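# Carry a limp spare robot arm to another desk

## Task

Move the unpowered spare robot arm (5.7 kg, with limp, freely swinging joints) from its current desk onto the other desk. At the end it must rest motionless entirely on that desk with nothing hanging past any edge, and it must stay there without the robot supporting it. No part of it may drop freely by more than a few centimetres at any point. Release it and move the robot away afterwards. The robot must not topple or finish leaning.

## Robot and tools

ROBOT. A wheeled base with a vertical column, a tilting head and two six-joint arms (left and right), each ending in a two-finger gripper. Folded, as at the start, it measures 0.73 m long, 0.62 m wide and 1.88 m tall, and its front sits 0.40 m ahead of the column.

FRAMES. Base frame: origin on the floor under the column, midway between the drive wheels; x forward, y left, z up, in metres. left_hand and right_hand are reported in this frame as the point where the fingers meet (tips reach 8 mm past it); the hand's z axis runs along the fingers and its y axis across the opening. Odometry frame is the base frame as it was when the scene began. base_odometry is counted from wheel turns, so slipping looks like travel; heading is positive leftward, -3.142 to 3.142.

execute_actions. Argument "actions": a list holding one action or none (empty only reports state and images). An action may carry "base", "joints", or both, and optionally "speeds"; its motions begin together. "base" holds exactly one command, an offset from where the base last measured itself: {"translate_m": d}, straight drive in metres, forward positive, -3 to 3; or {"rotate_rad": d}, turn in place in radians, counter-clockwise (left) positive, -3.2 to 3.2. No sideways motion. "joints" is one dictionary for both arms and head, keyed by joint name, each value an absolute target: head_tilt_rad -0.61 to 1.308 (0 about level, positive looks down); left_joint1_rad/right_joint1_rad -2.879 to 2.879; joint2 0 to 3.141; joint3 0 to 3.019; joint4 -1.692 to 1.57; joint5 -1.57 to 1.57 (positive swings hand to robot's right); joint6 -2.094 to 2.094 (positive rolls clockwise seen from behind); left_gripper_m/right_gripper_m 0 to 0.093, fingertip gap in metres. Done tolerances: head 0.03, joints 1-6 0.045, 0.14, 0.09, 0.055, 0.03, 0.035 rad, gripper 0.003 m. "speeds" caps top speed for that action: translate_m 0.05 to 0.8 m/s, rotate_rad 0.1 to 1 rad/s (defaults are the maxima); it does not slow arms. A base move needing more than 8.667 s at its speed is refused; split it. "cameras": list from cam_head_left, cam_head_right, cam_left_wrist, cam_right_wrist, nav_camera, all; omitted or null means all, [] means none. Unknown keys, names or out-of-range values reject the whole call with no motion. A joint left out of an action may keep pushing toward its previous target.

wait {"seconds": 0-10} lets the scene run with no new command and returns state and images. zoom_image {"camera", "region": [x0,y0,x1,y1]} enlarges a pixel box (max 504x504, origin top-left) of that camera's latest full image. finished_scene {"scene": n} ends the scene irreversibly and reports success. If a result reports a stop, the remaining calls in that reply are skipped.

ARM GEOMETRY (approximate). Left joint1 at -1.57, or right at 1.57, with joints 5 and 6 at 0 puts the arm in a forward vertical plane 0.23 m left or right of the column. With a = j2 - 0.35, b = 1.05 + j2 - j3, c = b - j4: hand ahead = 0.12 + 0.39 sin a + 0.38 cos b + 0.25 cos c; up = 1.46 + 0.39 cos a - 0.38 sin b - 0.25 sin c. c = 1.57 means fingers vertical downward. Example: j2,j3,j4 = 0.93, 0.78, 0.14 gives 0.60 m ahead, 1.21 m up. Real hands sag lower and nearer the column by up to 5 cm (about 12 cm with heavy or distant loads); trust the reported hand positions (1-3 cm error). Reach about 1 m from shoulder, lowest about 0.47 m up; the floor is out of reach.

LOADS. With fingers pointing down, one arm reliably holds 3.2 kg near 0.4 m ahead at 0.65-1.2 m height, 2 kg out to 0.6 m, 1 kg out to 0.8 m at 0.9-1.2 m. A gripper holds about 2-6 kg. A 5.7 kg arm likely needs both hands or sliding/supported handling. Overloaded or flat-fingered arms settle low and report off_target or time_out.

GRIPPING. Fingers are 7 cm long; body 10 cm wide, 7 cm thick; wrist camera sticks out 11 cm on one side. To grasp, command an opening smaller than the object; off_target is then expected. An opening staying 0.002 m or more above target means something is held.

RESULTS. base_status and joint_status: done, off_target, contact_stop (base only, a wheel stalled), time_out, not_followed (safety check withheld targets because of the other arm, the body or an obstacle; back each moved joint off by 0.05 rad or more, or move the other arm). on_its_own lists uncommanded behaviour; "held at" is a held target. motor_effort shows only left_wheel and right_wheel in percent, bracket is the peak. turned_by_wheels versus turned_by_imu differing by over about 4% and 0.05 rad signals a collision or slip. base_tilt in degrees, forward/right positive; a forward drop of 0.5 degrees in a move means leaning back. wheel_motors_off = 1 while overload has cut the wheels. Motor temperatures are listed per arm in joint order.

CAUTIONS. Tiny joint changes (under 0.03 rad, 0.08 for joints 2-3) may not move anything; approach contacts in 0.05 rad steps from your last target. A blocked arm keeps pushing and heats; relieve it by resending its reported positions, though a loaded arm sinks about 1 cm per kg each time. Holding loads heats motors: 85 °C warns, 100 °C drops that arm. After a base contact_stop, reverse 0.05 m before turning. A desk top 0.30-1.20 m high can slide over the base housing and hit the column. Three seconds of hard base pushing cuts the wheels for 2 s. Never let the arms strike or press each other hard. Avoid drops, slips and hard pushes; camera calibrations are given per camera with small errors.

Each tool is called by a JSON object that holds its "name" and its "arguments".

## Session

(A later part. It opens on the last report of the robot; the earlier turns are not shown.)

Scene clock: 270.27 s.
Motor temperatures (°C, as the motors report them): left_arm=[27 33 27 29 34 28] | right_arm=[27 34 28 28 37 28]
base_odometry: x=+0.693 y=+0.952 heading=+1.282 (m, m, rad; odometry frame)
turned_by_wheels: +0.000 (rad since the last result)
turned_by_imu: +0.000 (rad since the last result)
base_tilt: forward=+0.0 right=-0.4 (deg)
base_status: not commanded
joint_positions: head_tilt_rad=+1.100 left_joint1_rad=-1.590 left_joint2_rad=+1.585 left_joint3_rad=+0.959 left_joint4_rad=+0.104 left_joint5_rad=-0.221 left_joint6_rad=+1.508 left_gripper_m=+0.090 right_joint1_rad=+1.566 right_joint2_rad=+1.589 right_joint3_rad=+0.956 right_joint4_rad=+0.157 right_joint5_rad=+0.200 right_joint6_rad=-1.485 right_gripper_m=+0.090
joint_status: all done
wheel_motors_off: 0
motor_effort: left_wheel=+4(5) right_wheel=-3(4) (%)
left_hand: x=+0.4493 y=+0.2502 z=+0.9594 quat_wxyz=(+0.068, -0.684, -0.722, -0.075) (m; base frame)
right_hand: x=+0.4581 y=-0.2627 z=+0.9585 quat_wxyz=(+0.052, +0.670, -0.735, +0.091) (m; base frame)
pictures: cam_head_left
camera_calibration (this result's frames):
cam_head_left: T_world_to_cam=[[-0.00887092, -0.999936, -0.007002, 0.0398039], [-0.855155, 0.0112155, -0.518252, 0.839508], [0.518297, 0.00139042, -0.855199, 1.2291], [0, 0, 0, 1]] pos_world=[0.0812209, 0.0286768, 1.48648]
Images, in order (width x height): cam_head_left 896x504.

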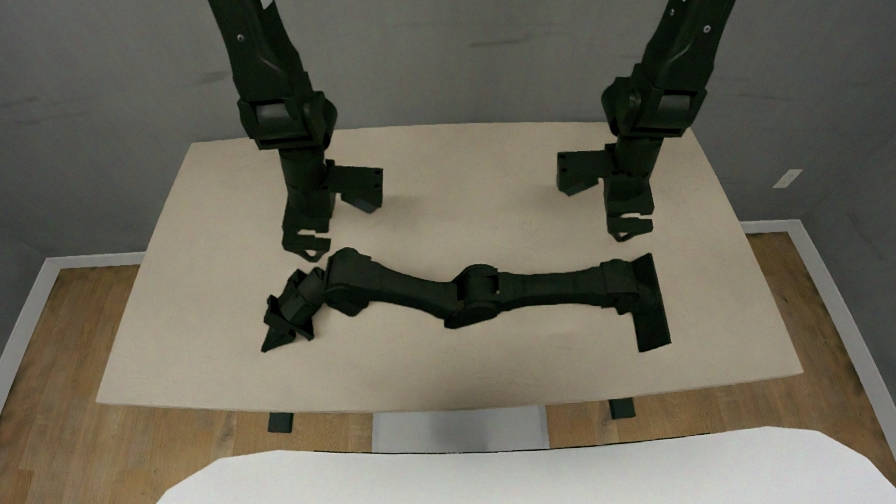

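{"name": "execute_actions", "arguments": {"actions": [{"base":{"translate_m":-0.6}}], "cameras": ["cam_head_left"]}}

{"name": "finished_scene", "arguments": {"scene": 1}}

Scene clock: 275.00 s.
Motor temperatures (°C, as the motors report them): left_arm=[27 32 27 29 33 28] | right_arm=[27 33 27 28 36 28]
base_odometry: x=+0.522 y=+0.376 heading=+1.282 (m, m, rad; odometry frame)
turned_by_wheels: +0.000 (rad since the last result)
turned_by_imu: +0.002 (rad since the last result)
base_tilt: forward=+0.2 right=-0.3 (deg)
base_status: done
joint_positions: head_tilt_rad=+1.101 left_joint1_rad=-1.590 left_joint2_rad=+1.591 left_joint3_rad=+0.949 left_joint4_rad=+0.103 left_joint5_rad=-0.221 left_joint6_rad=+1.507 left_gripper_m=+0.090 right_joint1_rad=+1.566 right_joint2_rad=+1.593 right_joint3_rad=+0.948 right_joint4_rad=+0.157 right_joint5_rad=+0.200 right_joint6_rad=-1.485 right_gripper_m=+0.090
joint_status: not commanded
wheel_motors_off: 0
motor_effort: left_wheel=+0(46) right_wheel=+0(63) (%)
left_hand: x=+0.4394 y=+0.2503 z=+0.9578 quat_wxyz=(+0.075, -0.685, -0.722, -0.069) (m; base frame)
right_hand: x=+0.4506 y=-0.2625 z=+0.9573 quat_wxyz=(+0.056, +0.671, -0.735, +0.087) (m; base frame)
pictures: cam_head_left
camera_calibration (this result's frames):
cam_head_left: T_world_to_cam=[[-0.00887635, -0.999936, -0.00699511, 0.0397935], [-0.855557, 0.0112155, -0.517588, 0.838506], [0.517633, 0.00139042, -0.855601, 1.22976], [0, 0, 0, 1]] pos_world=[0.0811794, 0.0286768, 1.48646]
Images, in order (width x height): cam_head_left 896x504.

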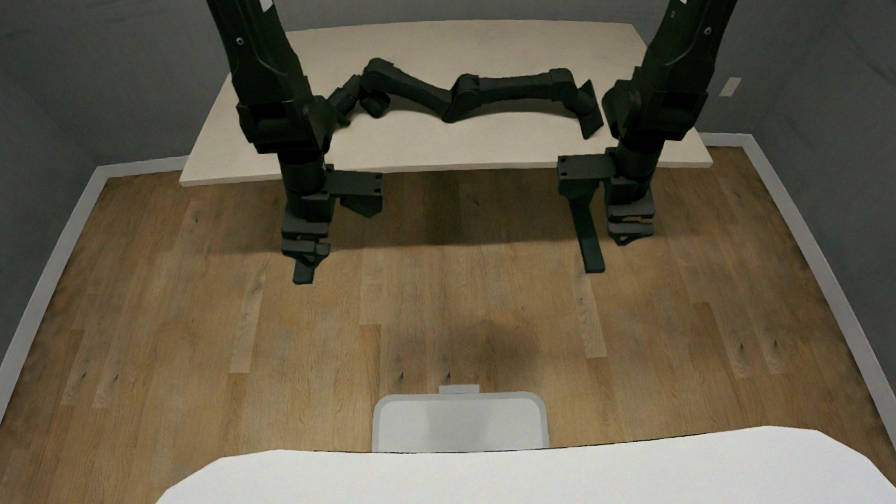

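The scene is finished: the task was done.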